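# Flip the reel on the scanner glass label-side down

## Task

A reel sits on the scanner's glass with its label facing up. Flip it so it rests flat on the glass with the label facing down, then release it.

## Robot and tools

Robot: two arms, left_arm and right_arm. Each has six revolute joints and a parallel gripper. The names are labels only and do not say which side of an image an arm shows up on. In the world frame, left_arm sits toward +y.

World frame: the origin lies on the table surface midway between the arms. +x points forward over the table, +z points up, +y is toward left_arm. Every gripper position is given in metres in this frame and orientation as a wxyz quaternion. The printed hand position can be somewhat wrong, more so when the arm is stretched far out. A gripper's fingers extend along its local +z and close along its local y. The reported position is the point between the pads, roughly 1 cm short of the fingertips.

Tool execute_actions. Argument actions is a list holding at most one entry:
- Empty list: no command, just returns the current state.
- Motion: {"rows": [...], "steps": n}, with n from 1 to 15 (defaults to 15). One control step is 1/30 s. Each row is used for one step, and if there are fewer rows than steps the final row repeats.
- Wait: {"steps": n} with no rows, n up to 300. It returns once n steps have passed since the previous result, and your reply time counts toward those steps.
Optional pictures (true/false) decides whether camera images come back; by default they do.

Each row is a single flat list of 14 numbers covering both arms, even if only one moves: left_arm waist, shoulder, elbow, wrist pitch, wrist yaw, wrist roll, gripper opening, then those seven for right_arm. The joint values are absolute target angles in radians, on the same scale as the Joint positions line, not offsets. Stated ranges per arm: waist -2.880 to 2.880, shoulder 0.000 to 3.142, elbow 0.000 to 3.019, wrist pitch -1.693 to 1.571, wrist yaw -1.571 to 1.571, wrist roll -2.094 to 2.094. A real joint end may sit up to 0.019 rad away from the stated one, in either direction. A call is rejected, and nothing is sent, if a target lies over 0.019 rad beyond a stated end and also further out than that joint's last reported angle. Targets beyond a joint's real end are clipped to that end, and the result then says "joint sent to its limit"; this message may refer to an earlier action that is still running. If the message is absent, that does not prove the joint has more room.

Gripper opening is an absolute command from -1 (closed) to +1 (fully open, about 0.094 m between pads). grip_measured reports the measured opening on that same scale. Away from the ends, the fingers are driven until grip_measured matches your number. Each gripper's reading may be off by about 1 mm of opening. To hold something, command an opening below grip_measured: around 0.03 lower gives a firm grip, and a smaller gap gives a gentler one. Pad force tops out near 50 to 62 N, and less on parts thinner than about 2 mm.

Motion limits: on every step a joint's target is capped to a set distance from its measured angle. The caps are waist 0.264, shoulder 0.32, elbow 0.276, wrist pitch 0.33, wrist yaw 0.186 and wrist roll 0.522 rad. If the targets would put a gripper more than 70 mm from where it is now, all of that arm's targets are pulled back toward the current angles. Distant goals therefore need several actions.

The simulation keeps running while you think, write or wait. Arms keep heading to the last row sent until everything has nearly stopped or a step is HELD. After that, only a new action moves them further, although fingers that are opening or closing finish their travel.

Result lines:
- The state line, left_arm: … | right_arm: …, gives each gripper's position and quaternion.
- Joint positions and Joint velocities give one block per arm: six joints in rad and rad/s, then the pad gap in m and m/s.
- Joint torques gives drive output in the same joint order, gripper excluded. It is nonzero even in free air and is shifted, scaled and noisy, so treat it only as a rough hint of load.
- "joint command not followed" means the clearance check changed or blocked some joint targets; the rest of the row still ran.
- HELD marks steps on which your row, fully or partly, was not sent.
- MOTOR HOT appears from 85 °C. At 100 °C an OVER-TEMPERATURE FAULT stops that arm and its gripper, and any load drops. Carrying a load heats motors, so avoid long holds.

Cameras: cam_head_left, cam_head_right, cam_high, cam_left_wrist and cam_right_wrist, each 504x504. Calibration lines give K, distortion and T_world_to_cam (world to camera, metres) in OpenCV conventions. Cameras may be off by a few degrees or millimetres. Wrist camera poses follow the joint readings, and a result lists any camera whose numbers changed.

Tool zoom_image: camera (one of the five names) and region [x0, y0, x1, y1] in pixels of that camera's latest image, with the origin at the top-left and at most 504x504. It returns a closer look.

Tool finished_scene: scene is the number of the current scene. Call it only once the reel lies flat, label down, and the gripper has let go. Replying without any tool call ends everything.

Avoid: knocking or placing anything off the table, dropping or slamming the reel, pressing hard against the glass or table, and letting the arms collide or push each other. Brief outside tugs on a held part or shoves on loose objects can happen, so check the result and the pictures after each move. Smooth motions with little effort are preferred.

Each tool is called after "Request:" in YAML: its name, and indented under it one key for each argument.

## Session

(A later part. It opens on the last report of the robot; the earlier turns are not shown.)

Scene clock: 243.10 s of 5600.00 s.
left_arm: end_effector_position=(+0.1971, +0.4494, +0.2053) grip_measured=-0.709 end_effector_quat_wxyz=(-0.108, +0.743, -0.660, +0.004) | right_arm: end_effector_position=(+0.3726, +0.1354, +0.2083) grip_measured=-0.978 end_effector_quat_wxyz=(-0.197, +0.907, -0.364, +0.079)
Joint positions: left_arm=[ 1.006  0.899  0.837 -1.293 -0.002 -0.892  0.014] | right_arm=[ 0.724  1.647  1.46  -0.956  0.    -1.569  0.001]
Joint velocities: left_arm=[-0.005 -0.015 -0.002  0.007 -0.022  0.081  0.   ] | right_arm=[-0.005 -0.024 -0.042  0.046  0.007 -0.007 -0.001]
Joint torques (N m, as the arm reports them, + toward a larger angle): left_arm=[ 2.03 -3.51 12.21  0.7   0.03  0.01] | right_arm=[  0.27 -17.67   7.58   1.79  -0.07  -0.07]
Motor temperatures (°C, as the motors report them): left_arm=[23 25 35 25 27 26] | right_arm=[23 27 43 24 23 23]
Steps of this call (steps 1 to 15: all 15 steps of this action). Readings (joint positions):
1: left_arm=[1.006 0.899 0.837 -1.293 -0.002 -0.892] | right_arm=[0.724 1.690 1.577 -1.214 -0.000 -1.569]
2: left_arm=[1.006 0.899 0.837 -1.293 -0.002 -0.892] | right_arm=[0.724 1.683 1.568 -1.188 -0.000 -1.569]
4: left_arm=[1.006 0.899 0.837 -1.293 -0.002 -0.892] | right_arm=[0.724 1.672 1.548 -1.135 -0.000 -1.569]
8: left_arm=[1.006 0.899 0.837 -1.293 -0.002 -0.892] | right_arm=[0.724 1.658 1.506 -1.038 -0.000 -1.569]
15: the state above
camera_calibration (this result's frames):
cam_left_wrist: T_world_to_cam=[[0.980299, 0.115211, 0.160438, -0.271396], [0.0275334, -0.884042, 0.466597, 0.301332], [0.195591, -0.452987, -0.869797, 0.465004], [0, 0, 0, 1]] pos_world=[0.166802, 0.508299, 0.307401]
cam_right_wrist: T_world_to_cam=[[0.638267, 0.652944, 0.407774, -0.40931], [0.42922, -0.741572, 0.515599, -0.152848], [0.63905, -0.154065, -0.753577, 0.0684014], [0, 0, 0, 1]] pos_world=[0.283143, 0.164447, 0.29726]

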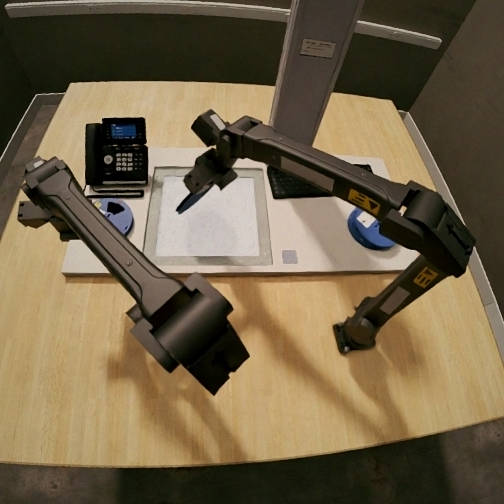

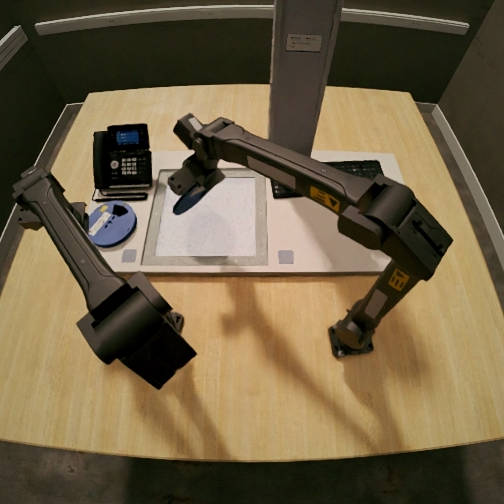

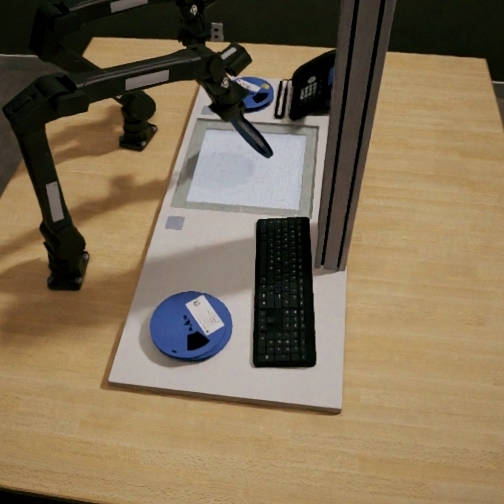

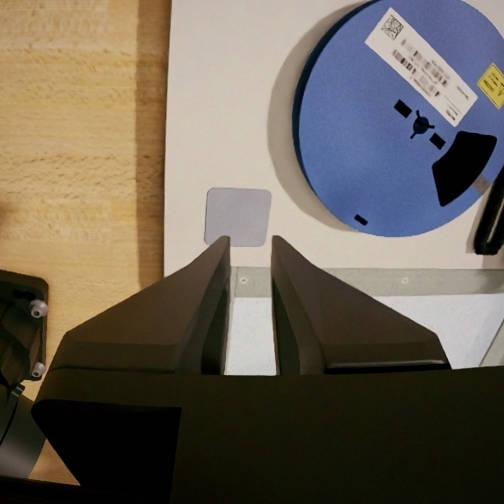

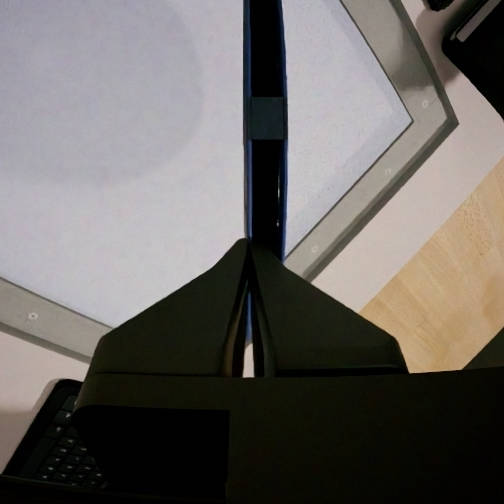

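Request:
execute_actions:
  actions:
    - {"rows":[[1,0.9,0.87,-1.3,0,-0.9,-0.71,0.72,1.607,1.432,-0.905,0,-1.58,-1],[1,0.9,0.87,-1.3,0,-0.9,-0.71,0.72,1.595,1.411,-0.882,0,-1.58,-1],[1,0.9,0.87,-1.3,0,-0.9,-0.71,0.72,1.583,1.39,-0.858,0,-1.58,-1],[1,0.9,0.87,-1.3,0,-0.9,-0.71,0.72,1.571,1.368,-0.834,0,-1.58,-1],[1,0.9,0.87,-1.3,0,-0.9,-0.71,0.72,1.56,1.346,-0.81,0,-1.58,-1],[1,0.9,0.87,-1.3,0,-0.9,-0.71,0.72,1.549,1.324,-0.786,0,-1.58,-1],[1,0.9,0.87,-1.3,0,-0.9,-0.71,0.72,1.538,1.302,-0.762,0,-1.58,-1],[1,0.9,0.87,-1.3,0,-0.9,-0.71,0.72,1.527,1.28,-0.738,0,-1.58,-1],[1,0.9,0.87,-1.3,0,-0.9,-0.71,0.72,1.516,1.258,-0.714,0,-1.58,-1],[1,0.9,0.87,-1.3,0,-0.9,-0.71,0.72,1.505,1.236,-0.69,0,-1.58,-1],[1,0.9,0.87,-1.3,0,-0.9,-0.71,0.72,1.494,1.214,-0.666,0,-1.58,-1],[1,0.9,0.87,-1.3,0,-0.9,-0.71,0.72,1.483,1.193,-0.642,0,-1.58,-1],[1,0.9,0.87,-1.3,0,-0.9,-0.71,0.72,1.473,1.172,-0.618,0,-1.58,-1],[1,0.9,0.87,-1.3,0,-0.9,-0.71,0.72,1.463,1.151,-0.595,0,-1.58,-1],[1,0.9,0.87,-1.3,0,-0.9,-0.71,0.72,1.453,1.13,-0.572,0,-1.58,-1]]}
  pictures: false

Request:
execute_actions:
  actions:
    - {"rows":[[1,0.9,0.87,-1.3,0,-0.9,-0.71,0.72,1.445,1.112,-0.548,0,-1.58,-1],[1,0.9,0.87,-1.3,0,-0.9,-0.71,0.72,1.437,1.094,-0.524,0,-1.58,-1],[1,0.9,0.87,-1.3,0,-0.9,-0.71,0.72,1.429,1.076,-0.5,0,-1.58,-1],[1,0.9,0.87,-1.3,0,-0.9,-0.71,0.72,1.422,1.058,-0.476,0,-1.58,-1],[1,0.9,0.87,-1.3,0,-0.9,-0.71,0.72,1.415,1.04,-0.452,0,-1.58,-1],[1,0.9,0.87,-1.3,0,-0.9,-0.71,0.72,1.408,1.022,-0.428,0,-1.58,-1],[1,0.9,0.87,-1.3,0,-0.9,-0.71,0.72,1.401,1.004,-0.404,0,-1.58,-1],[1,0.9,0.87,-1.3,0,-0.9,-0.71,0.72,1.395,0.986,-0.38,0,-1.58,-1],[1,0.9,0.87,-1.3,0,-0.9,-0.71,0.72,1.389,0.968,-0.356,0,-1.58,-1],[1,0.9,0.87,-1.3,0,-0.9,-0.71,0.72,1.383,0.95,-0.332,0,-1.58,-1],[1,0.9,0.87,-1.3,0,-0.9,-0.71,0.72,1.378,0.933,-0.308,0,-1.58,-1],[1,0.9,0.87,-1.3,0,-0.9,-0.71,0.72,1.373,0.916,-0.283,0,-1.58,-1],[1,0.9,0.87,-1.3,0,-0.9,-0.71,0.72,1.368,0.899,-0.258,0,-1.58,-1],[1,0.9,0.87,-1.3,0,-0.9,-0.71,0.72,1.364,0.882,-0.233,0,-1.58,-1],[1,0.9,0.87,-1.3,0,-0.9,-0.71,0.72,1.36,0.865,-0.208,0,-1.58,-1]]}
  pictures: false

Request:
execute_actions:
  actions:
    - {"rows":[[1,0.9,0.87,-1.3,0,-0.9,-0.71,0.72,1.357,0.849,-0.18,0,-1.58,-1],[1,0.9,0.87,-1.3,0,-0.9,-0.71,0.72,1.354,0.833,-0.152,0,-1.58,-1],[1,0.9,0.87,-1.3,0,-0.9,-0.71,0.72,1.352,0.817,-0.124,0,-1.58,-1],[1,0.9,0.87,-1.3,0,-0.9,-0.71,0.72,1.352,0.802,-0.096,0,-1.58,-1],[1,0.9,0.87,-1.3,0,-0.9,-0.71,0.72,1.352,0.787,-0.068,0,-1.58,-1],[1,0.9,0.87,-1.3,0,-0.9,-0.71,0.72,1.352,0.772,-0.04,0,-1.58,-1],[1,0.9,0.87,-1.3,0,-0.9,-0.71,0.72,1.352,0.757,-0.012,0,-1.58,-1],[1,0.9,0.87,-1.3,0,-0.9,-0.71,0.72,1.352,0.742,0.016,0,-1.58,-1],[1,0.9,0.87,-1.3,0,-0.9,-0.71,0.72,1.352,0.727,0.044,0,-1.58,-1],[1,0.9,0.87,-1.3,0,-0.9,-0.71,0.72,1.352,0.712,0.072,0,-1.58,-1],[1,0.9,0.87,-1.3,0,-0.9,-0.71,0.72,1.352,0.697,0.1,0,-1.58,-1],[1,0.9,0.87,-1.3,0,-0.9,-0.71,0.72,1.352,0.682,0.128,0,-1.58,-1],[1,0.9,0.87,-1.3,0,-0.9,-0.71,0.72,1.352,0.667,0.156,0,-1.58,-1],[1,0.9,0.87,-1.3,0,-0.9,-0.71,0.72,1.352,0.652,0.184,0,-1.58,-1],[1,0.9,0.87,-1.3,0,-0.9,-0.71,0.72,1.352,0.637,0.21,0,-1.58,-1]]}
  pictures: false

Request:
execute_actions:
  actions:
    - {"steps":10}

Scene clock: 268.27 s of 5600.00 s.
left_arm: end_effector_position=(+0.1971, +0.4494, +0.2053) grip_measured=-0.709 end_effector_quat_wxyz=(-0.108, +0.743, -0.660, +0.004) | right_arm: end_effector_position=(+0.3506, +0.1123, +0.1892) grip_measured=-0.978 end_effector_quat_wxyz=(-0.277, +0.886, -0.355, +0.110)
Joint positions: left_arm=[ 1.006  0.899  0.837 -1.293 -0.002 -0.892  0.014] | right_arm=[ 0.724  1.497  1.173 -0.642  0.    -1.569  0.001]
Joint velocities: left_arm=[ 0.005  0.015  0.007  0.022 -0.037 -0.022 -0.001] | right_arm=[ 0.005 -0.308 -0.584  0.686  0.037  0.007  0.001]
Joint torques (N m, as the arm reports them, + toward a larger angle): left_arm=[ 1.63 -3.44 12.35  0.75  0.03 -0.03] | right_arm=[  0.01 -14.66   7.66   1.71  -0.08  -0.07]
Motor temperatures (°C, as the motors report them): left_arm=[23 25 36 25 27 26] | right_arm=[23 29 37 24 23 23]
Steps of this call (steps 1 to 15: the robot went on to your last target; steps 16 to 90: nothing new was sent; then 21.67 s passed at rest; steps 91 to 105: all 15 steps of this action). Readings (joint positions):
91: left_arm=[1.006 0.899 0.837 -1.293 -0.002 -0.892] | right_arm=[0.724 1.645 1.452 -0.949 0.000 -1.569]
92: left_arm=[1.006 0.899 0.837 -1.293 -0.002 -0.892] | right_arm=[0.724 1.642 1.444 -0.936 0.000 -1.569]
94: left_arm=[1.006 0.899 0.837 -1.293 -0.002 -0.892] | right_arm=[0.724 1.627 1.413 -0.898 0.000 -1.569]
98: left_arm=[1.006 0.899 0.837 -1.293 -0.002 -0.892] | right_arm=[0.724 1.576 1.324 -0.810 0.000 -1.569]
105: the state above

Scene clock: 268.77 s of 5600.00 s.
left_arm: end_effector_position=(+0.1971, +0.4494, +0.2053) grip_measured=-0.709 end_effector_quat_wxyz=(-0.108, +0.743, -0.660, +0.004) | right_arm: end_effector_position=(+0.3306, +0.0913, +0.1662) grip_measured=-0.978 end_effector_quat_wxyz=(-0.363, +0.854, -0.342, +0.145)
Joint positions: left_arm=[ 1.006  0.899  0.837 -1.293 -0.002 -0.892  0.014] | right_arm=[ 0.724  1.388  0.903 -0.283  0.    -1.569  0.001]
Joint velocities: left_arm=[ 0.015  0.005  0.007  0.007 -0.095  0.007 -0.001] | right_arm=[-0.005 -0.132 -0.476  0.725  0.007 -0.066 -0.   ]
Joint torques (N m, as the arm reports them, + toward a larger angle): left_arm=[ 1.76 -3.93 12.32  0.55 -0.01 -0.05] | right_arm=[  0.24 -12.63   7.05   2.    -0.08  -0.07]
Motor temperatures (°C, as the motors report them): left_arm=[23 25 36 25 27 26] | right_arm=[23 29 37 24 23 23]
Steps of this call (steps 1 to 15: all 15 steps of this action). Readings (joint positions):
1: left_arm=[1.006 0.899 0.837 -1.293 -0.002 -0.892] | right_arm=[0.724 1.487 1.153 -0.619 0.000 -1.569]
2: left_arm=[1.006 0.899 0.837 -1.293 -0.002 -0.892] | right_arm=[0.724 1.478 1.133 -0.595 0.000 -1.569]
4: left_arm=[1.006 0.899 0.837 -1.293 -0.002 -0.892] | right_arm=[0.724 1.460 1.096 -0.549 0.000 -1.569]
8: left_arm=[1.006 0.899 0.837 -1.293 -0.002 -0.892] | right_arm=[0.724 1.430 1.024 -0.454 0.000 -1.569]
15: the state above

Scene clock: 269.27 s of 5600.00 s.
left_arm: end_effector_position=(+0.1971, +0.4494, +0.2053) grip_measured=-0.709 end_effector_quat_wxyz=(-0.108, +0.743, -0.660, +0.004) | right_arm: end_effector_position=(+0.3153, +0.0753, +0.1378) grip_measured=-0.978 end_effector_quat_wxyz=(-0.447, +0.814, -0.326, +0.178)
Joint positions: left_arm=[ 1.006  0.899  0.837 -1.293 -0.002 -0.892  0.014] | right_arm=[ 0.724  1.368  0.672  0.129  0.    -1.569  0.001]
Joint velocities: left_arm=[-0.005 -0.005 -0.002  0.002 -0.022 -0.037  0.001] | right_arm=[-0.015 -0.005 -0.403  0.784 -0.022  0.066  0.   ]
Joint torques (N m, as the arm reports them, + toward a larger angle): left_arm=[ 2.22 -3.63 12.29  0.69  0.01 -0.04] | right_arm=[  0.15 -10.67   6.41   2.17  -0.06  -0.06]
Motor temperatures (°C, as the motors report them): left_arm=[23 25 36 25 27 26] | right_arm=[23 28 37 24 23 23]
Steps of this call (steps 1 to 15: all 15 steps of this action). Readings (joint positions):
1: left_arm=[1.006 0.899 0.837 -1.293 -0.002 -0.892] | right_arm=[0.724 1.384 0.886 -0.257 0.000 -1.569]
2: left_arm=[1.006 0.899 0.837 -1.293 -0.002 -0.892] | right_arm=[0.724 1.379 0.870 -0.231 0.000 -1.569]
4: left_arm=[1.006 0.899 0.837 -1.293 -0.002 -0.892] | right_arm=[0.724 1.373 0.837 -0.177 0.000 -1.569]
8: left_arm=[1.006 0.899 0.837 -1.293 -0.002 -0.892] | right_arm=[0.724 1.368 0.777 -0.067 0.000 -1.569]
15: the state above

Scene clock: 269.60 s of 5600.00 s.
left_arm: end_effector_position=(+0.1971, +0.4494, +0.2053) grip_measured=-0.709 end_effector_quat_wxyz=(-0.108, +0.743, -0.660, +0.004) | right_arm: end_effector_position=(+0.3123, +0.0721, +0.1340) grip_measured=-0.978 end_effector_quat_wxyz=(-0.456, +0.809, -0.324, +0.182)
Joint positions: left_arm=[ 1.006  0.899  0.837 -1.293 -0.002 -0.892  0.014] | right_arm=[ 0.724  1.368  0.643  0.18   0.    -1.569  0.001]
Joint velocities: left_arm=[-0.015 -0.015 -0.002 -0.007 -0.066 -0.051 -0.   ] | right_arm=[ 0.005  0.015  0.012 -0.002  0.051  0.051 -0.   ]
Joint torques (N m, as the arm reports them, + toward a larger angle): left_arm=[ 1.34 -3.59 12.22  0.56  0.05 -0.04] | right_arm=[  0.03 -10.08   6.52   2.52  -0.04  -0.05]
Motor temperatures (°C, as the motors report them): left_arm=[23 25 36 25 27 26] | right_arm=[23 28 37 24 23 23]
Steps of this call (steps 1 to 10: the robot went on to your last target). Readings (joint positions):
1: left_arm=[1.006 0.899 0.837 -1.293 -0.002 -0.892] | right_arm=[0.724 1.368 0.659 0.150 0.000 -1.569]
2: left_arm=[1.006 0.899 0.837 -1.293 -0.002 -0.892] | right_arm=[0.724 1.368 0.650 0.163 0.000 -1.569]
4: left_arm=[1.006 0.899 0.837 -1.293 -0.002 -0.892] | right_arm=[0.724 1.368 0.643 0.174 0.000 -1.569]
8: left_arm=[1.006 0.899 0.837 -1.293 -0.002 -0.892] | right_arm=[0.724 1.368 0.643 0.180 0.000 -1.569]
10: the state above
camera_calibration (this result's frames):
cam_left_wrist: T_world_to_cam=[[0.980299, 0.115211, 0.160438, -0.271396], [0.0275334, -0.884042, 0.466597, 0.301332], [0.195591, -0.452987, -0.869797, 0.465004], [0, 0, 0, 1]] pos_world=[0.166802, 0.508299, 0.307401]
cam_right_wrist: T_world_to_cam=[[0.370797, 0.372118, 0.850904, -0.254926], [0.257906, -0.921439, 0.290577, -0.0389798], [0.892185, 0.111709, -0.437638, -0.0993638], [0, 0, 0, 1]] pos_world=[0.19323, 0.0700448, 0.184759]

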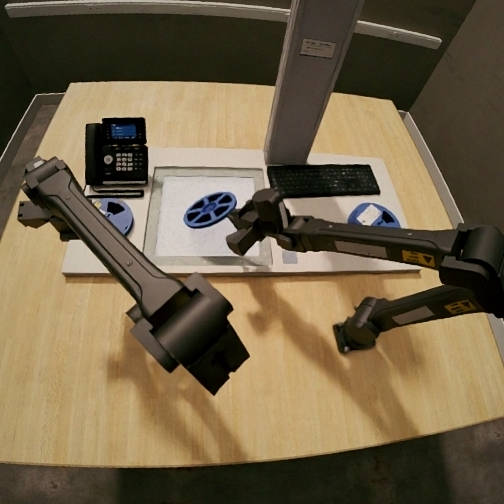

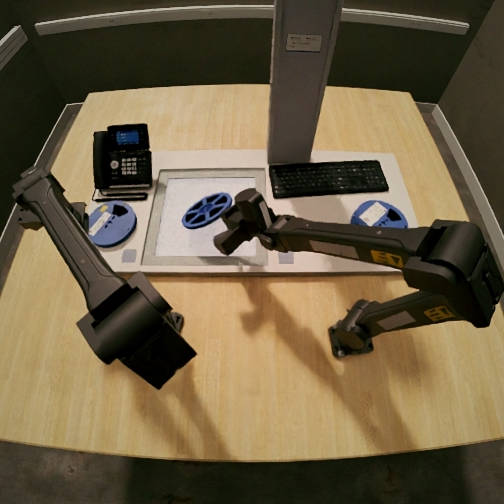

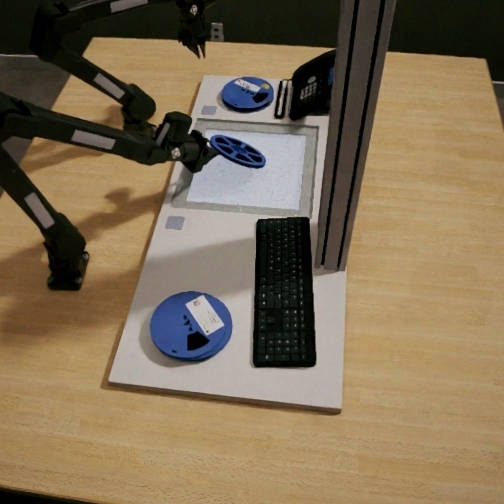

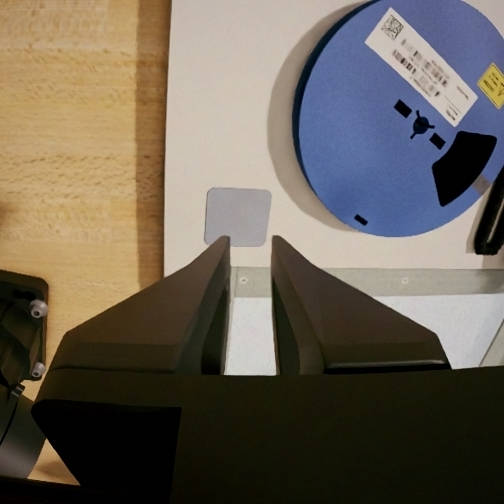

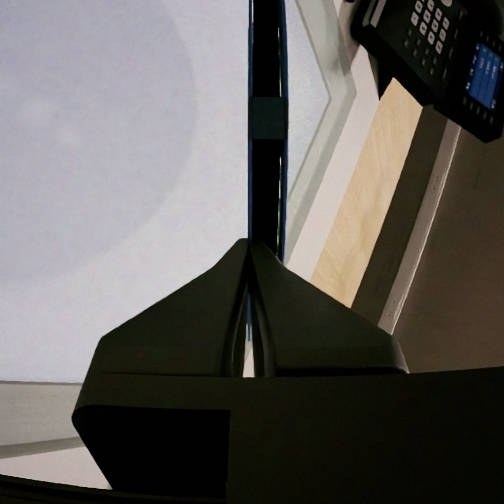

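Request:
execute_actions:
  actions:
    - {"rows":[[1,0.9,0.87,-1.3,0,-0.9,-0.71,0.72,1.375,0.63,0.226,0,-1.58,-1],[1,0.9,0.87,-1.3,0,-0.9,-0.71,0.72,1.381,0.622,0.242,0,-1.58,-1],[1,0.9,0.87,-1.3,0,-0.9,-0.71,0.72,1.387,0.614,0.258,0,-1.58,-1],[1,0.9,0.87,-1.3,0,-0.9,-0.71,0.72,1.393,0.606,0.274,0,-1.58,-1],[1,0.9,0.87,-1.3,0,-0.9,-0.71,0.72,1.399,0.598,0.29,0,-1.58,-1],[1,0.9,0.87,-1.3,0,-0.9,-0.71,0.72,1.405,0.591,0.306,0,-1.58,-1],[1,0.9,0.87,-1.3,0,-0.9,-0.71,0.72,1.412,0.584,0.322,0,-1.58,-1],[1,0.9,0.87,-1.3,0,-0.9,-0.71,0.72,1.419,0.577,0.338,0,-1.58,-1],[1,0.9,0.87,-1.3,0,-0.9,-0.71,0.72,1.426,0.57,0.354,0,-1.58,-1],[1,0.9,0.87,-1.3,0,-0.9,-0.71,0.72,1.433,0.563,0.37,0,-1.58,-1],[1,0.9,0.87,-1.3,0,-0.9,-0.71,0.72,1.44,0.556,0.386,0,-1.58,-1],[1,0.9,0.87,-1.3,0,-0.9,-0.71,0.72,1.447,0.549,0.402,0,-1.58,-1],[1,0.9,0.87,-1.3,0,-0.9,-0.71,0.72,1.454,0.542,0.418,0,-1.58,-1],[1,0.9,0.87,-1.3,0,-0.9,-0.71,0.72,1.461,0.536,0.436,0,-1.58,-1],[1,0.9,0.87,-1.3,0,-0.9,-0.71,0.72,1.468,0.53,0.453,0,-1.58,-1]]}
  pictures: false

Request:
execute_actions:
  actions:
    - {"steps":10}

Scene clock: 283.53 s of 5600.00 s.
left_arm: end_effector_position=(+0.1971, +0.4494, +0.2053) grip_measured=-0.709 end_effector_quat_wxyz=(-0.108, +0.743, -0.660, +0.004) | right_arm: end_effector_position=(+0.3068, +0.0663, +0.1102) grip_measured=-0.978 end_effector_quat_wxyz=(-0.486, +0.791, -0.317, +0.194)
Joint positions: left_arm=[ 1.006  0.899  0.837 -1.293 -0.002 -0.892  0.014] | right_arm=[ 0.724  1.43   0.555  0.404  0.    -1.569  0.001]
Joint velocities: left_arm=[-0.005  0.005 -0.017 -0.012  0.007 -0.051 -0.001] | right_arm=[-0.005  0.19  -0.178  0.53   0.007 -0.022  0.   ]
Joint torques (N m, as the arm reports them, + toward a larger angle): left_arm=[ 1.67 -3.54 12.28  0.64  0.01 -0.02] | right_arm=[ 0.08 -6.    5.38  1.73 -0.03 -0.04]
Motor temperatures (°C, as the motors report them): left_arm=[23 25 36 25 27 26] | right_arm=[23 28 36 24 23 23]
Steps of this call (steps 1 to 30: the robot went on to your last target; steps 31 to 90: nothing new was sent; then 10.43 s passed at rest; steps 91 to 105: all 15 steps of this action). Readings (joint positions):
91: left_arm=[1.006 0.899 0.837 -1.293 -0.002 -0.892] | right_arm=[0.724 1.368 0.642 0.183 0.000 -1.569]
92: left_arm=[1.006 0.899 0.837 -1.293 -0.002 -0.892] | right_arm=[0.724 1.368 0.640 0.190 0.000 -1.569]
94: left_arm=[1.006 0.899 0.837 -1.293 -0.002 -0.892] | right_arm=[0.724 1.370 0.630 0.215 0.000 -1.569]
98: left_arm=[1.006 0.899 0.837 -1.293 -0.002 -0.892] | right_arm=[0.724 1.387 0.600 0.279 0.000 -1.569]
105: the state above

Scene clock: 283.87 s of 5600.00 s.
left_arm: end_effector_position=(+0.1971, +0.4494, +0.2053) grip_measured=-0.709 end_effector_quat_wxyz=(-0.108, +0.743, -0.660, +0.004) | right_arm: end_effector_position=(+0.3057, +0.0652, +0.1049) grip_measured=-0.978 end_effector_quat_wxyz=(-0.488, +0.789, -0.316, +0.195)
Joint positions: left_arm=[ 1.006  0.899  0.837 -1.293 -0.002 -0.892  0.014] | right_arm=[ 0.724  1.445  0.543  0.44   0.    -1.57   0.001]
Joint velocities: left_arm=[-0.015 -0.005  0.012  0.017 -0.037 -0.066 -0.   ] | right_arm=[-0.015 -0.005  0.007 -0.022 -0.066 -0.007 -0.001]
Joint torques (N m, as the arm reports them, + toward a larger angle): left_arm=[ 2.17 -3.68 12.13  0.65  0.01 -0.05] | right_arm=[ 0.25 -6.64  5.23  2.09 -0.04 -0.02]
Motor temperatures (°C, as the motors report them): left_arm=[23 25 36 25 27 26] | right_arm=[23 28 36 24 23 23]
Steps of this call (steps 1 to 10: the robot went on to your last target). Readings (joint positions):
1: left_arm=[1.006 0.899 0.837 -1.293 -0.002 -0.892] | right_arm=[0.724 1.436 0.550 0.419 0.000 -1.569]
2: left_arm=[1.006 0.899 0.837 -1.293 -0.002 -0.892] | right_arm=[0.724 1.441 0.547 0.427 0.000 -1.569]
4: left_arm=[1.006 0.899 0.837 -1.293 -0.002 -0.892] | right_arm=[0.724 1.445 0.543 0.434 0.000 -1.570]
8: left_arm=[1.006 0.899 0.837 -1.293 -0.002 -0.892] | right_arm=[0.724 1.445 0.543 0.440 0.000 -1.570]
10: the state above
camera_calibration (this result's frames):
cam_left_wrist: T_world_to_cam=[[0.980299, 0.115211, 0.160438, -0.271396], [0.0275334, -0.884042, 0.466597, 0.301332], [0.195591, -0.452987, -0.869797, 0.465004], [0, 0, 0, 1]] pos_world=[0.166802, 0.508299, 0.307401]
cam_right_wrist: T_world_to_cam=[[0.320992, 0.320379, 0.891247, -0.210719], [0.242655, -0.937455, 0.249595, -0.0252166], [0.915468, 0.136148, -0.378657, -0.120314], [0, 0, 0, 1]] pos_world=[0.183902, 0.0602512, 0.148539]

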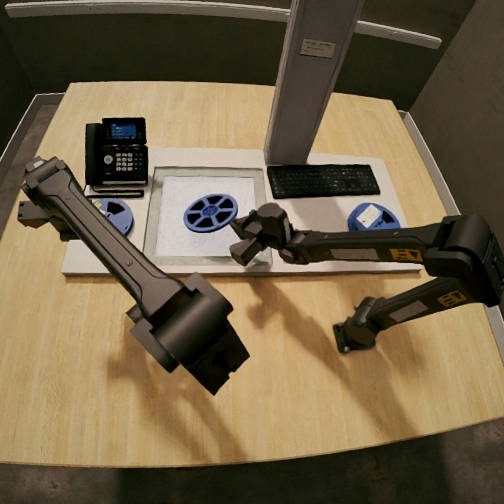

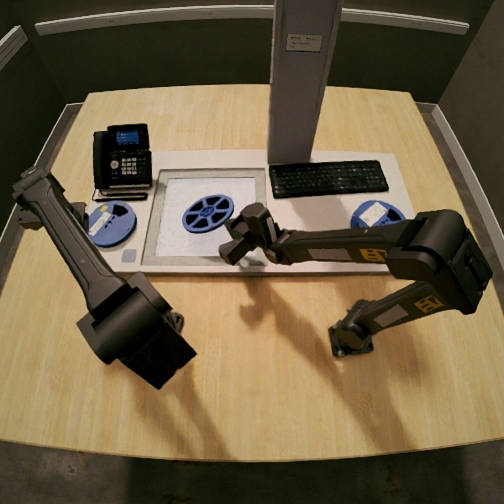

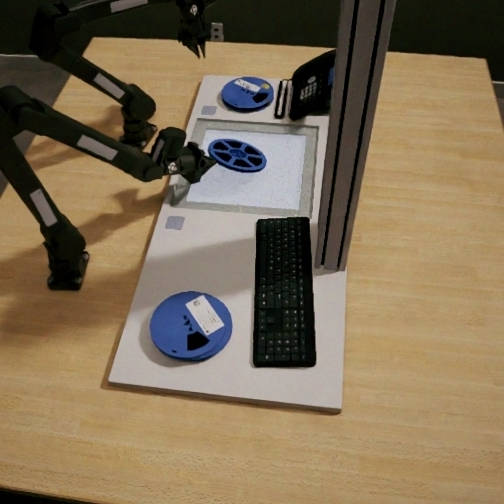

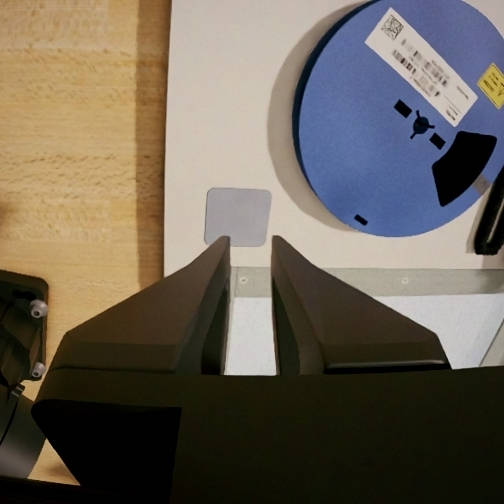

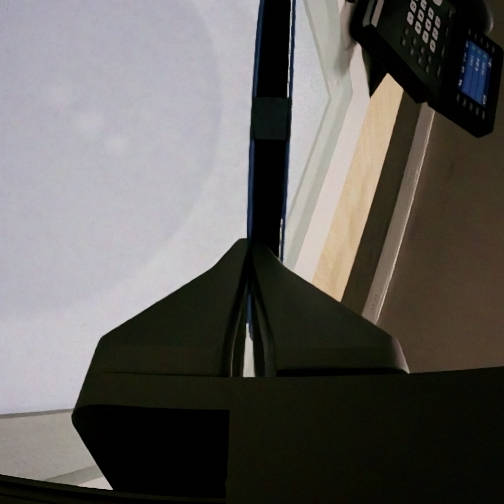

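Request:
execute_actions:
  actions:
    - {"rows":[[1,0.9,0.87,-1.3,0,-0.9,-0.71,0.72,1.468,0.53,0.465,0,-1.58,-0.99],[1,0.9,0.87,-1.3,0,-0.9,-0.71,0.72,1.474,0.527,0.478,0,-1.58,-0.985],[1,0.9,0.87,-1.3,0,-0.9,-0.71,0.72,1.482,0.524,0.492,0,-1.58,-0.98],[1,0.9,0.87,-1.3,0,-0.9,-0.71,0.72,1.491,0.521,0.506,0,-1.58,-0.978],[1,0.9,0.87,-1.3,0,-0.9,-0.71,0.72,1.501,0.518,0.52,0,-1.58,-0.976],[1,0.9,0.87,-1.3,0,-0.9,-0.71,0.72,1.511,0.515,0.534,0,-1.58,-0.974],[1,0.9,0.87,-1.3,0,-0.9,-0.71,0.72,1.521,0.512,0.548,0,-1.58,-0.972],[1,0.9,0.87,-1.3,0,-0.9,-0.71,0.72,1.531,0.509,0.562,0,-1.58,-0.97],[1,0.9,0.87,-1.3,0,-0.9,-0.71,0.72,1.541,0.506,0.576,0,-1.58,-0.968],[1,0.9,0.87,-1.3,0,-0.9,-0.71,0.72,1.551,0.503,0.59,0,-1.58,-0.966],[1,0.9,0.87,-1.3,0,-0.9,-0.71,0.72,1.561,0.5,0.604,0,-1.58,-0.964],[1,0.9,0.87,-1.3,0,-0.9,-0.71,0.72,1.571,0.497,0.618,0,-1.58,-0.962],[1,0.9,0.87,-1.3,0,-0.9,-0.71,0.72,1.581,0.494,0.632,0,-1.58,-0.96],[1,0.9,0.87,-1.3,0,-0.9,-0.71,0.72,1.591,0.492,0.646,0,-1.58,-0.96],[1,0.9,0.87,-1.3,0,-0.9,-0.71,0.72,1.6,0.49,0.66,0,-1.58,-0.96]]}
  pictures: false

Request:
execute_actions:
  actions:
    - {"steps":10}

Scene clock: 292.80 s of 5600.00 s.
left_arm: end_effector_position=(+0.1971, +0.4494, +0.2053) grip_measured=-0.709 end_effector_quat_wxyz=(-0.108, +0.743, -0.660, +0.004) | right_arm: end_effector_position=(+0.3049, +0.0643, +0.0732) grip_measured=-0.954 end_effector_quat_wxyz=(-0.498, +0.783, -0.314, +0.199)
Joint positions: left_arm=[ 1.006  0.899  0.837 -1.293 -0.002 -0.892  0.014] | right_arm=[ 0.724  1.561  0.506  0.617  0.    -1.57   0.002]
Joint velocities: left_arm=[-0.024 -0.005  0.002 -0.007  0.007 -0.022 -0.001] | right_arm=[ 0.015  0.288 -0.081  0.427 -0.051  0.022  0.001]
Joint torques (N m, as the arm reports them, + toward a larger angle): left_arm=[ 1.57 -3.4  12.24  0.58  0.01 -0.04] | right_arm=[ 0.09 -7.84  4.41  1.82 -0.02 -0.02]
Motor temperatures (°C, as the motors report them): left_arm=[23 25 36 25 27 26] | right_arm=[23 27 35 24 23 23]
Steps of this call (steps 1 to 30: the robot went on to your last target; steps 31 to 90: nothing new was sent; then 5.43 s passed at rest; steps 91 to 105: all 15 steps of this action). Readings (joint positions):
91: left_arm=[1.006 0.899 0.837 -1.293 -0.002 -0.892] | right_arm=[0.724 1.445 0.543 0.442 0.000 -1.570]
92: left_arm=[1.006 0.899 0.837 -1.293 -0.002 -0.892] | right_arm=[0.724 1.446 0.542 0.447 0.000 -1.570]
94: left_arm=[1.006 0.899 0.837 -1.293 -0.002 -0.892] | right_arm=[0.724 1.450 0.541 0.466 0.000 -1.570]
98: left_arm=[1.006 0.899 0.837 -1.293 -0.002 -0.892] | right_arm=[0.724 1.484 0.531 0.519 0.000 -1.570]
105: the state above

Scene clock: 293.13 s of 5600.00 s.
left_arm: end_effector_position=(+0.1971, +0.4494, +0.2053) grip_measured=-0.709 end_effector_quat_wxyz=(-0.108, +0.743, -0.660, +0.004) | right_arm: end_effector_position=(+0.3046, +0.0640, +0.0675) grip_measured=-0.952 end_effector_quat_wxyz=(-0.500, +0.782, -0.313, +0.200)
Joint positions: left_arm=[ 1.006  0.899  0.837 -1.293 -0.002 -0.892  0.014] | right_arm=[ 0.724  1.583  0.501  0.647  0.    -1.57   0.002]
Joint velocities: left_arm=[-0.005 -0.015 -0.012 -0.022 -0.051  0.037  0.   ] | right_arm=[-0.015 -0.005 -0.002 -0.007 -0.037  0.022 -0.   ]
Joint torques (N m, as the arm reports them, + toward a larger angle): left_arm=[ 2.23 -3.72 12.27  0.68  0.   -0.03] | right_arm=[ 0.15 -7.92  4.19  2.07 -0.05 -0.04]
Motor temperatures (°C, as the motors report them): left_arm=[23 25 36 25 27 26] | right_arm=[23 27 35 24 23 23]
Steps of this call (steps 1 to 10: the robot went on to your last target). Readings (joint positions):
1: left_arm=[1.006 0.899 0.837 -1.293 -0.002 -0.892] | right_arm=[0.724 1.570 0.505 0.629 0.000 -1.570]
2: left_arm=[1.006 0.899 0.837 -1.293 -0.002 -0.892] | right_arm=[0.724 1.577 0.503 0.635 0.000 -1.570]
4: left_arm=[1.006 0.899 0.837 -1.293 -0.002 -0.892] | right_arm=[0.724 1.582 0.501 0.641 0.000 -1.570]
8: left_arm=[1.006 0.899 0.837 -1.293 -0.002 -0.892] | right_arm=[0.724 1.583 0.501 0.647 0.000 -1.570]
10: the state above
camera_calibration (this result's frames):
cam_left_wrist: T_world_to_cam=[[0.980299, 0.115211, 0.160438, -0.271396], [0.0275334, -0.884042, 0.466597, 0.301332], [0.195591, -0.452987, -0.869797, 0.465004], [0, 0, 0, 1]] pos_world=[0.166802, 0.508299, 0.307401]
cam_right_wrist: T_world_to_cam=[[0.303518, 0.302033, 0.903689, -0.171035], [0.237937, -0.942408, 0.235059, -0.0139643], [0.922639, 0.143676, -0.357903, -0.137375], [0, 0, 0, 1]] pos_world=[0.181982, 0.0582356, 0.108678]

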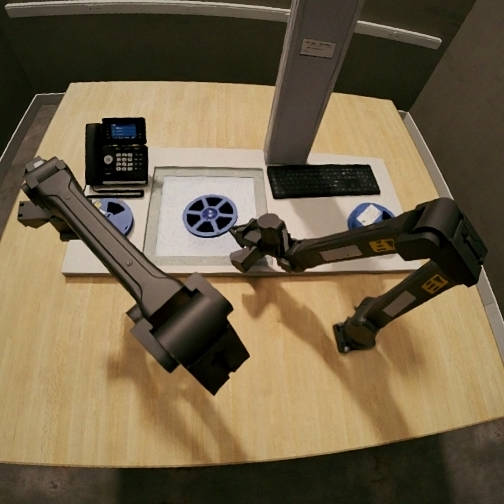

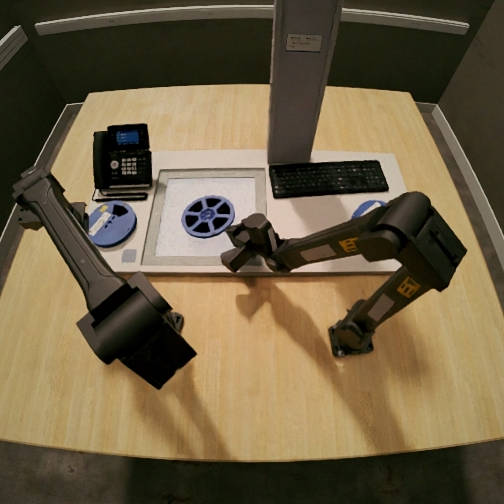

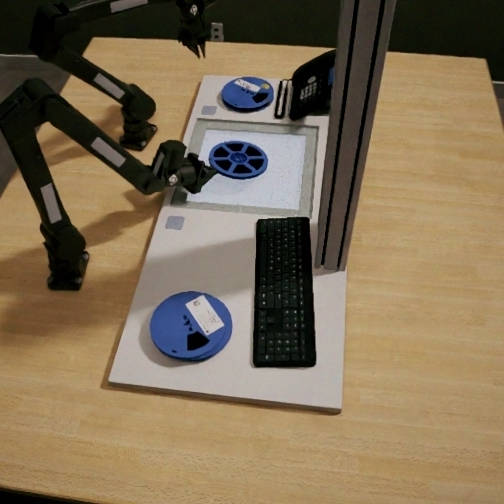

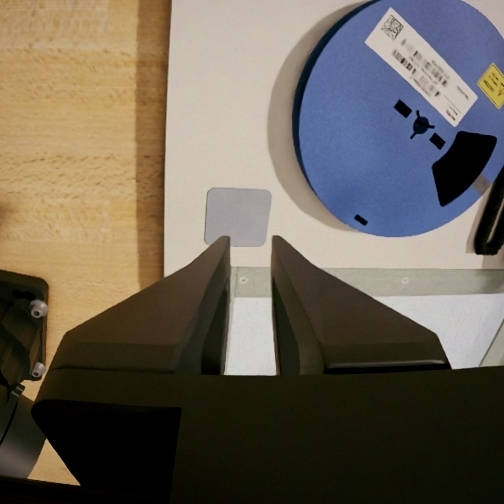

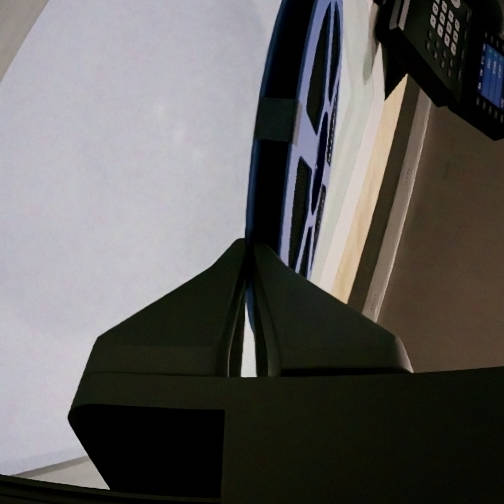

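Request:
execute_actions:
  actions:
    - {"rows":[[1,0.9,0.87,-1.3,0,-0.9,-0.71,0.72,1.595,0.495,0.63,0,-1.58,-0.957],[1,0.9,0.87,-1.3,0,-0.9,-0.71,0.72,1.595,0.495,0.62,0,-1.58,-0.955],[1,0.9,0.87,-1.3,0,-0.9,-0.71,0.72,1.595,0.495,0.61,0,-1.58,-0.953],[1,0.9,0.87,-1.3,0,-0.9,-0.71,0.72,1.595,0.495,0.6,0,-1.58,-0.951],[1,0.9,0.87,-1.3,0,-0.9,-0.71,0.72,1.595,0.495,0.59,0,-1.58,-0.949],[1,0.9,0.87,-1.3,0,-0.9,-0.71,0.72,1.595,0.495,0.58,0,-1.58,-0.947],[1,0.9,0.87,-1.3,0,-0.9,-0.71,0.72,1.595,0.495,0.57,0,-1.58,-0.945],[1,0.9,0.87,-1.3,0,-0.9,-0.71,0.72,1.595,0.495,0.56,0,-1.58,-0.943],[1,0.9,0.87,-1.3,0,-0.9,-0.71,0.72,1.595,0.495,0.55,0,-1.58,-0.941],[1,0.9,0.87,-1.3,0,-0.9,-0.71,0.72,1.595,0.495,0.54,0,-1.58,-0.94]]}

Scene clock: 300.80 s of 5600.00 s.
left_arm: end_effector_position=(+0.1971, +0.4494, +0.2053) grip_measured=-0.709 end_effector_quat_wxyz=(-0.108, +0.743, -0.660, +0.004) | right_arm: end_effector_position=(+0.2987, +0.0578, +0.0508) grip_measured=-0.933 end_effector_quat_wxyz=(-0.469, +0.801, -0.321, +0.188)
Joint positions: left_arm=[ 1.006  0.899  0.837 -1.293 -0.002 -0.892  0.014] | right_arm=[ 0.724  1.583  0.501  0.57   0.    -1.57   0.003]
Joint velocities: left_arm=[-0.015 -0.015 -0.002 -0.002 -0.051 -0.095 -0.001] | right_arm=[-0.005 -0.005 -0.007 -0.017  0.007  0.037 -0.   ]
Joint torques (N m, as the arm reports them, + toward a larger angle): left_arm=[ 1.99 -3.45 12.16  0.75  0.02 -0.02] | right_arm=[ 0.03 -9.05  4.45  0.57 -0.07 -0.02]
Motor temperatures (°C, as the motors report them): left_arm=[23 25 36 25 27 26] | right_arm=[23 27 34 24 23 23]
Steps of this call (steps 1 to 30: the robot went on to your last target; steps 31 to 90: nothing new was sent; then 4.17 s passed at rest; steps 91 to 105: all 15 steps of this action). Readings (joint positions):
91: left_arm=[1.006 0.899 0.837 -1.293 -0.002 -0.892] | right_arm=[0.724 1.583 0.501 0.647 0.000 -1.570]
92: left_arm=[1.006 0.899 0.837 -1.293 -0.002 -0.892] | right_arm=[0.724 1.583 0.501 0.647 0.000 -1.570]
94: left_arm=[1.006 0.899 0.837 -1.293 -0.002 -0.892] | right_arm=[0.724 1.583 0.501 0.640 0.000 -1.570]
98: left_arm=[1.006 0.899 0.837 -1.293 -0.002 -0.892] | right_arm=[0.724 1.583 0.501 0.607 0.000 -1.570]
105: the state above
camera_calibration (this result's frames):
cam_left_wrist: T_world_to_cam=[[0.980299, 0.115211, 0.160438, -0.271396], [0.0275334, -0.884042, 0.466597, 0.301332], [0.195591, -0.452987, -0.869797, 0.465004], [0, 0, 0, 1]] pos_world=[0.166802, 0.508299, 0.307401]
cam_right_wrist: T_world_to_cam=[[0.350118, 0.351513, 0.868249, -0.167174], [0.251513, -0.928157, 0.274345, -0.0213524], [0.902307, 0.122322, -0.413375, -0.126887], [0, 0, 0, 1]] pos_world=[0.178392, 0.0544666, 0.0985546]

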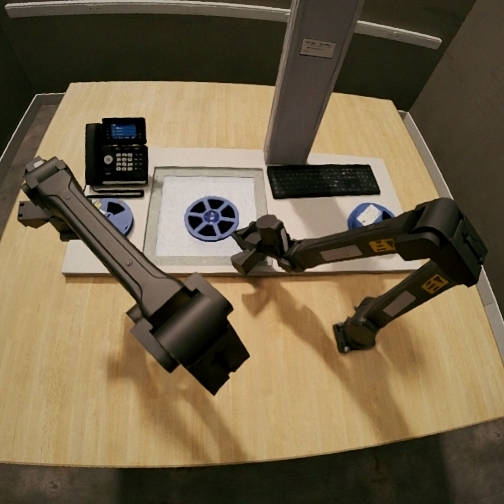

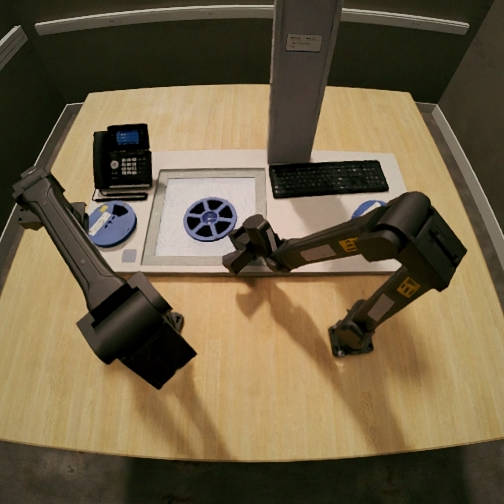

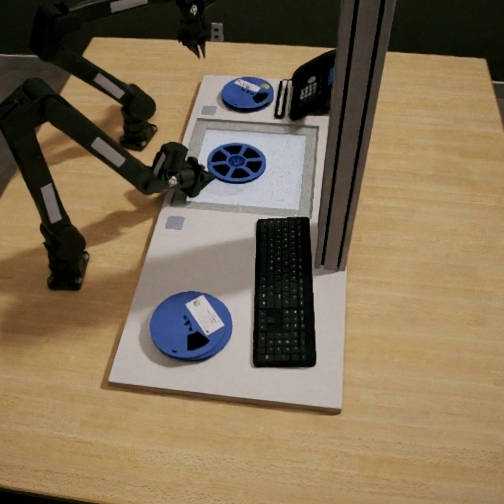

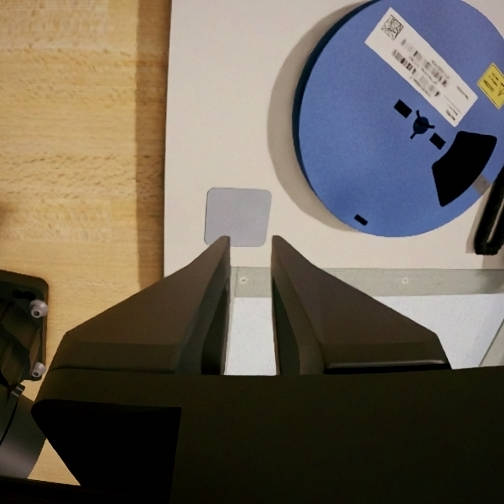

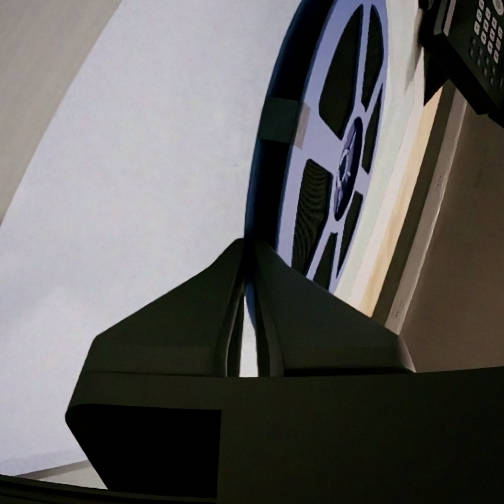

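Request:
execute_actions:
  actions:
    - {"rows":[[1,0.9,0.87,-1.3,0,-0.9,-0.71,0.72,1.58,0.495,0.535,0,-1.58,-0.92],[1,0.9,0.87,-1.3,0,-0.9,-0.71,0.72,1.57,0.495,0.535,0,-1.58,-0.9],[1,0.9,0.87,-1.3,0,-0.9,-0.71,0.72,1.565,0.495,0.535,0,-1.58,-0.88],[1,0.9,0.87,-1.3,0,-0.9,-0.71,0.72,1.558,0.488,0.535,0,-1.58,-0.88],[1,0.9,0.87,-1.3,0,-0.9,-0.71,0.72,1.55,0.48,0.535,0,-1.58,-0.88],[1,0.9,0.87,-1.3,0,-0.9,-0.71,0.72,1.542,0.471,0.535,0,-1.58,-0.88],[1,0.9,0.87,-1.3,0,-0.9,-0.71,0.72,1.534,0.462,0.535,0,-1.58,-0.88],[1,0.9,0.87,-1.3,0,-0.9,-0.71,0.72,1.526,0.453,0.535,0,-1.58,-0.88],[1,0.9,0.87,-1.3,0,-0.9,-0.71,0.72,1.518,0.444,0.535,0,-1.58,-0.88],[1,0.9,0.87,-1.3,0,-0.9,-0.71,0.72,1.51,0.435,0.535,0,-1.58,-0.88],[1,0.9,0.87,-1.3,0,-0.9,-0.71,0.72,1.502,0.427,0.535,0,-1.58,-0.88]]}

Scene clock: 307.00 s of 5600.00 s.
left_arm: end_effector_position=(+0.1971, +0.4494, +0.2053) grip_measured=-0.709 end_effector_quat_wxyz=(-0.108, +0.743, -0.660, +0.004) | right_arm: end_effector_position=(+0.2802, +0.0384, +0.0528) grip_measured=-0.882 end_effector_quat_wxyz=(-0.464, +0.804, -0.322, +0.186)
Joint positions: left_arm=[ 1.006  0.899  0.837 -1.293 -0.002 -0.892  0.014] | right_arm=[ 0.724  1.513  0.435  0.554  0.    -1.57   0.006]
Joint velocities: left_arm=[ 0.015 -0.005  0.012 -0.007 -0.095 -0.095 -0.   ] | right_arm=[-0.005 -0.034 -0.012 -0.012  0.066  0.007 -0.   ]
Joint torques (N m, as the arm reports them, + toward a larger angle): left_arm=[ 1.72 -3.77 12.17  0.57  0.02 -0.03] | right_arm=[ 0.34 -9.34  4.41  0.92 -0.03 -0.02]
Motor temperatures (°C, as the motors report them): left_arm=[23 25 37 25 27 26] | right_arm=[23 27 34 24 23 23]
Steps of this call (steps 1 to 15: the robot went on to your last target; steps 16 to 90: nothing new was sent; then 2.70 s passed at rest; steps 91 to 105: all 15 steps of this action). Readings (joint positions):
91: left_arm=[1.006 0.899 0.837 -1.293 -0.002 -0.892] | right_arm=[0.724 1.583 0.501 0.568 0.000 -1.570]
92: left_arm=[1.006 0.899 0.837 -1.293 -0.002 -0.892] | right_arm=[0.724 1.583 0.501 0.565 0.000 -1.570]
94: left_arm=[1.006 0.899 0.837 -1.293 -0.002 -0.892] | right_arm=[0.724 1.582 0.501 0.560 0.000 -1.570]
98: left_arm=[1.006 0.899 0.837 -1.293 -0.002 -0.892] | right_arm=[0.724 1.561 0.488 0.558 0.000 -1.570]
105: the state above
camera_calibration (this result's frames):
cam_left_wrist: T_world_to_cam=[[0.980299, 0.115211, 0.160438, -0.271396], [0.0275334, -0.884042, 0.466597, 0.301332], [0.195591, -0.452987, -0.869797, 0.465004], [0, 0, 0, 1]] pos_world=[0.166802, 0.508299, 0.307401]
cam_right_wrist: T_world_to_cam=[[0.357629, 0.359399, 0.861936, -0.157754], [0.253922, -0.925628, 0.2806, -0.0363638], [0.89868, 0.118513, -0.422291, -0.105379], [0, 0, 0, 1]] pos_world=[0.160353, 0.0355261, 0.101677]

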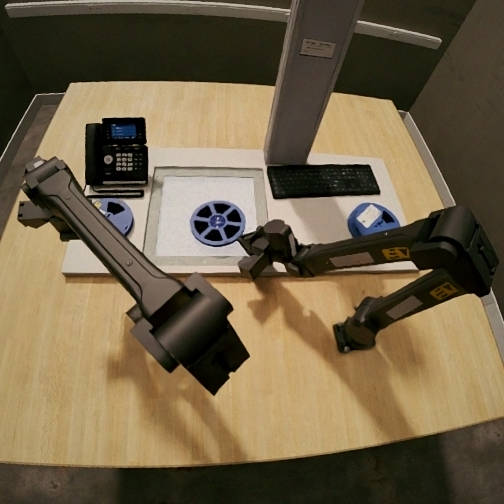

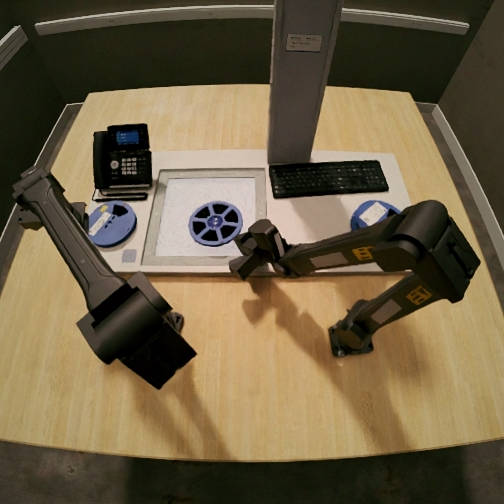

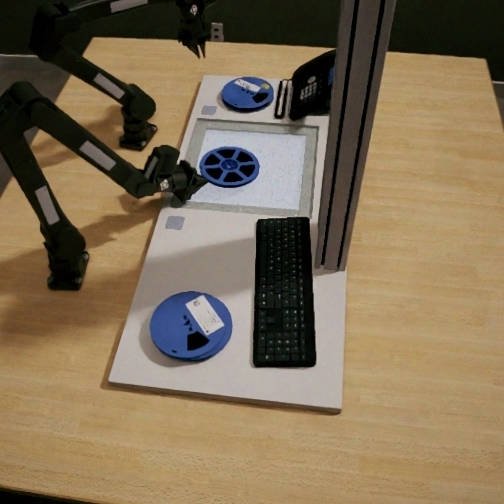

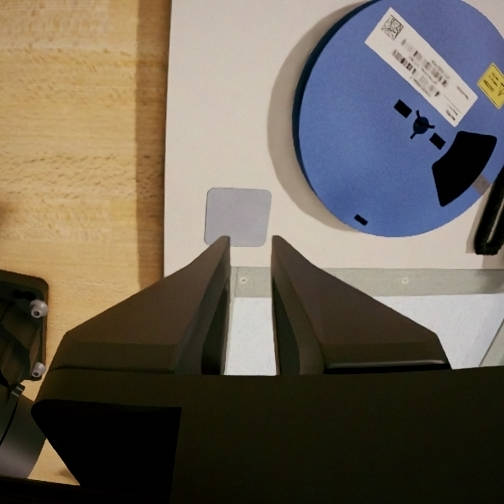

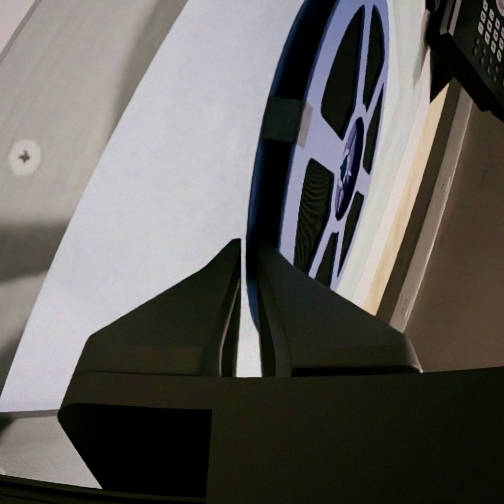

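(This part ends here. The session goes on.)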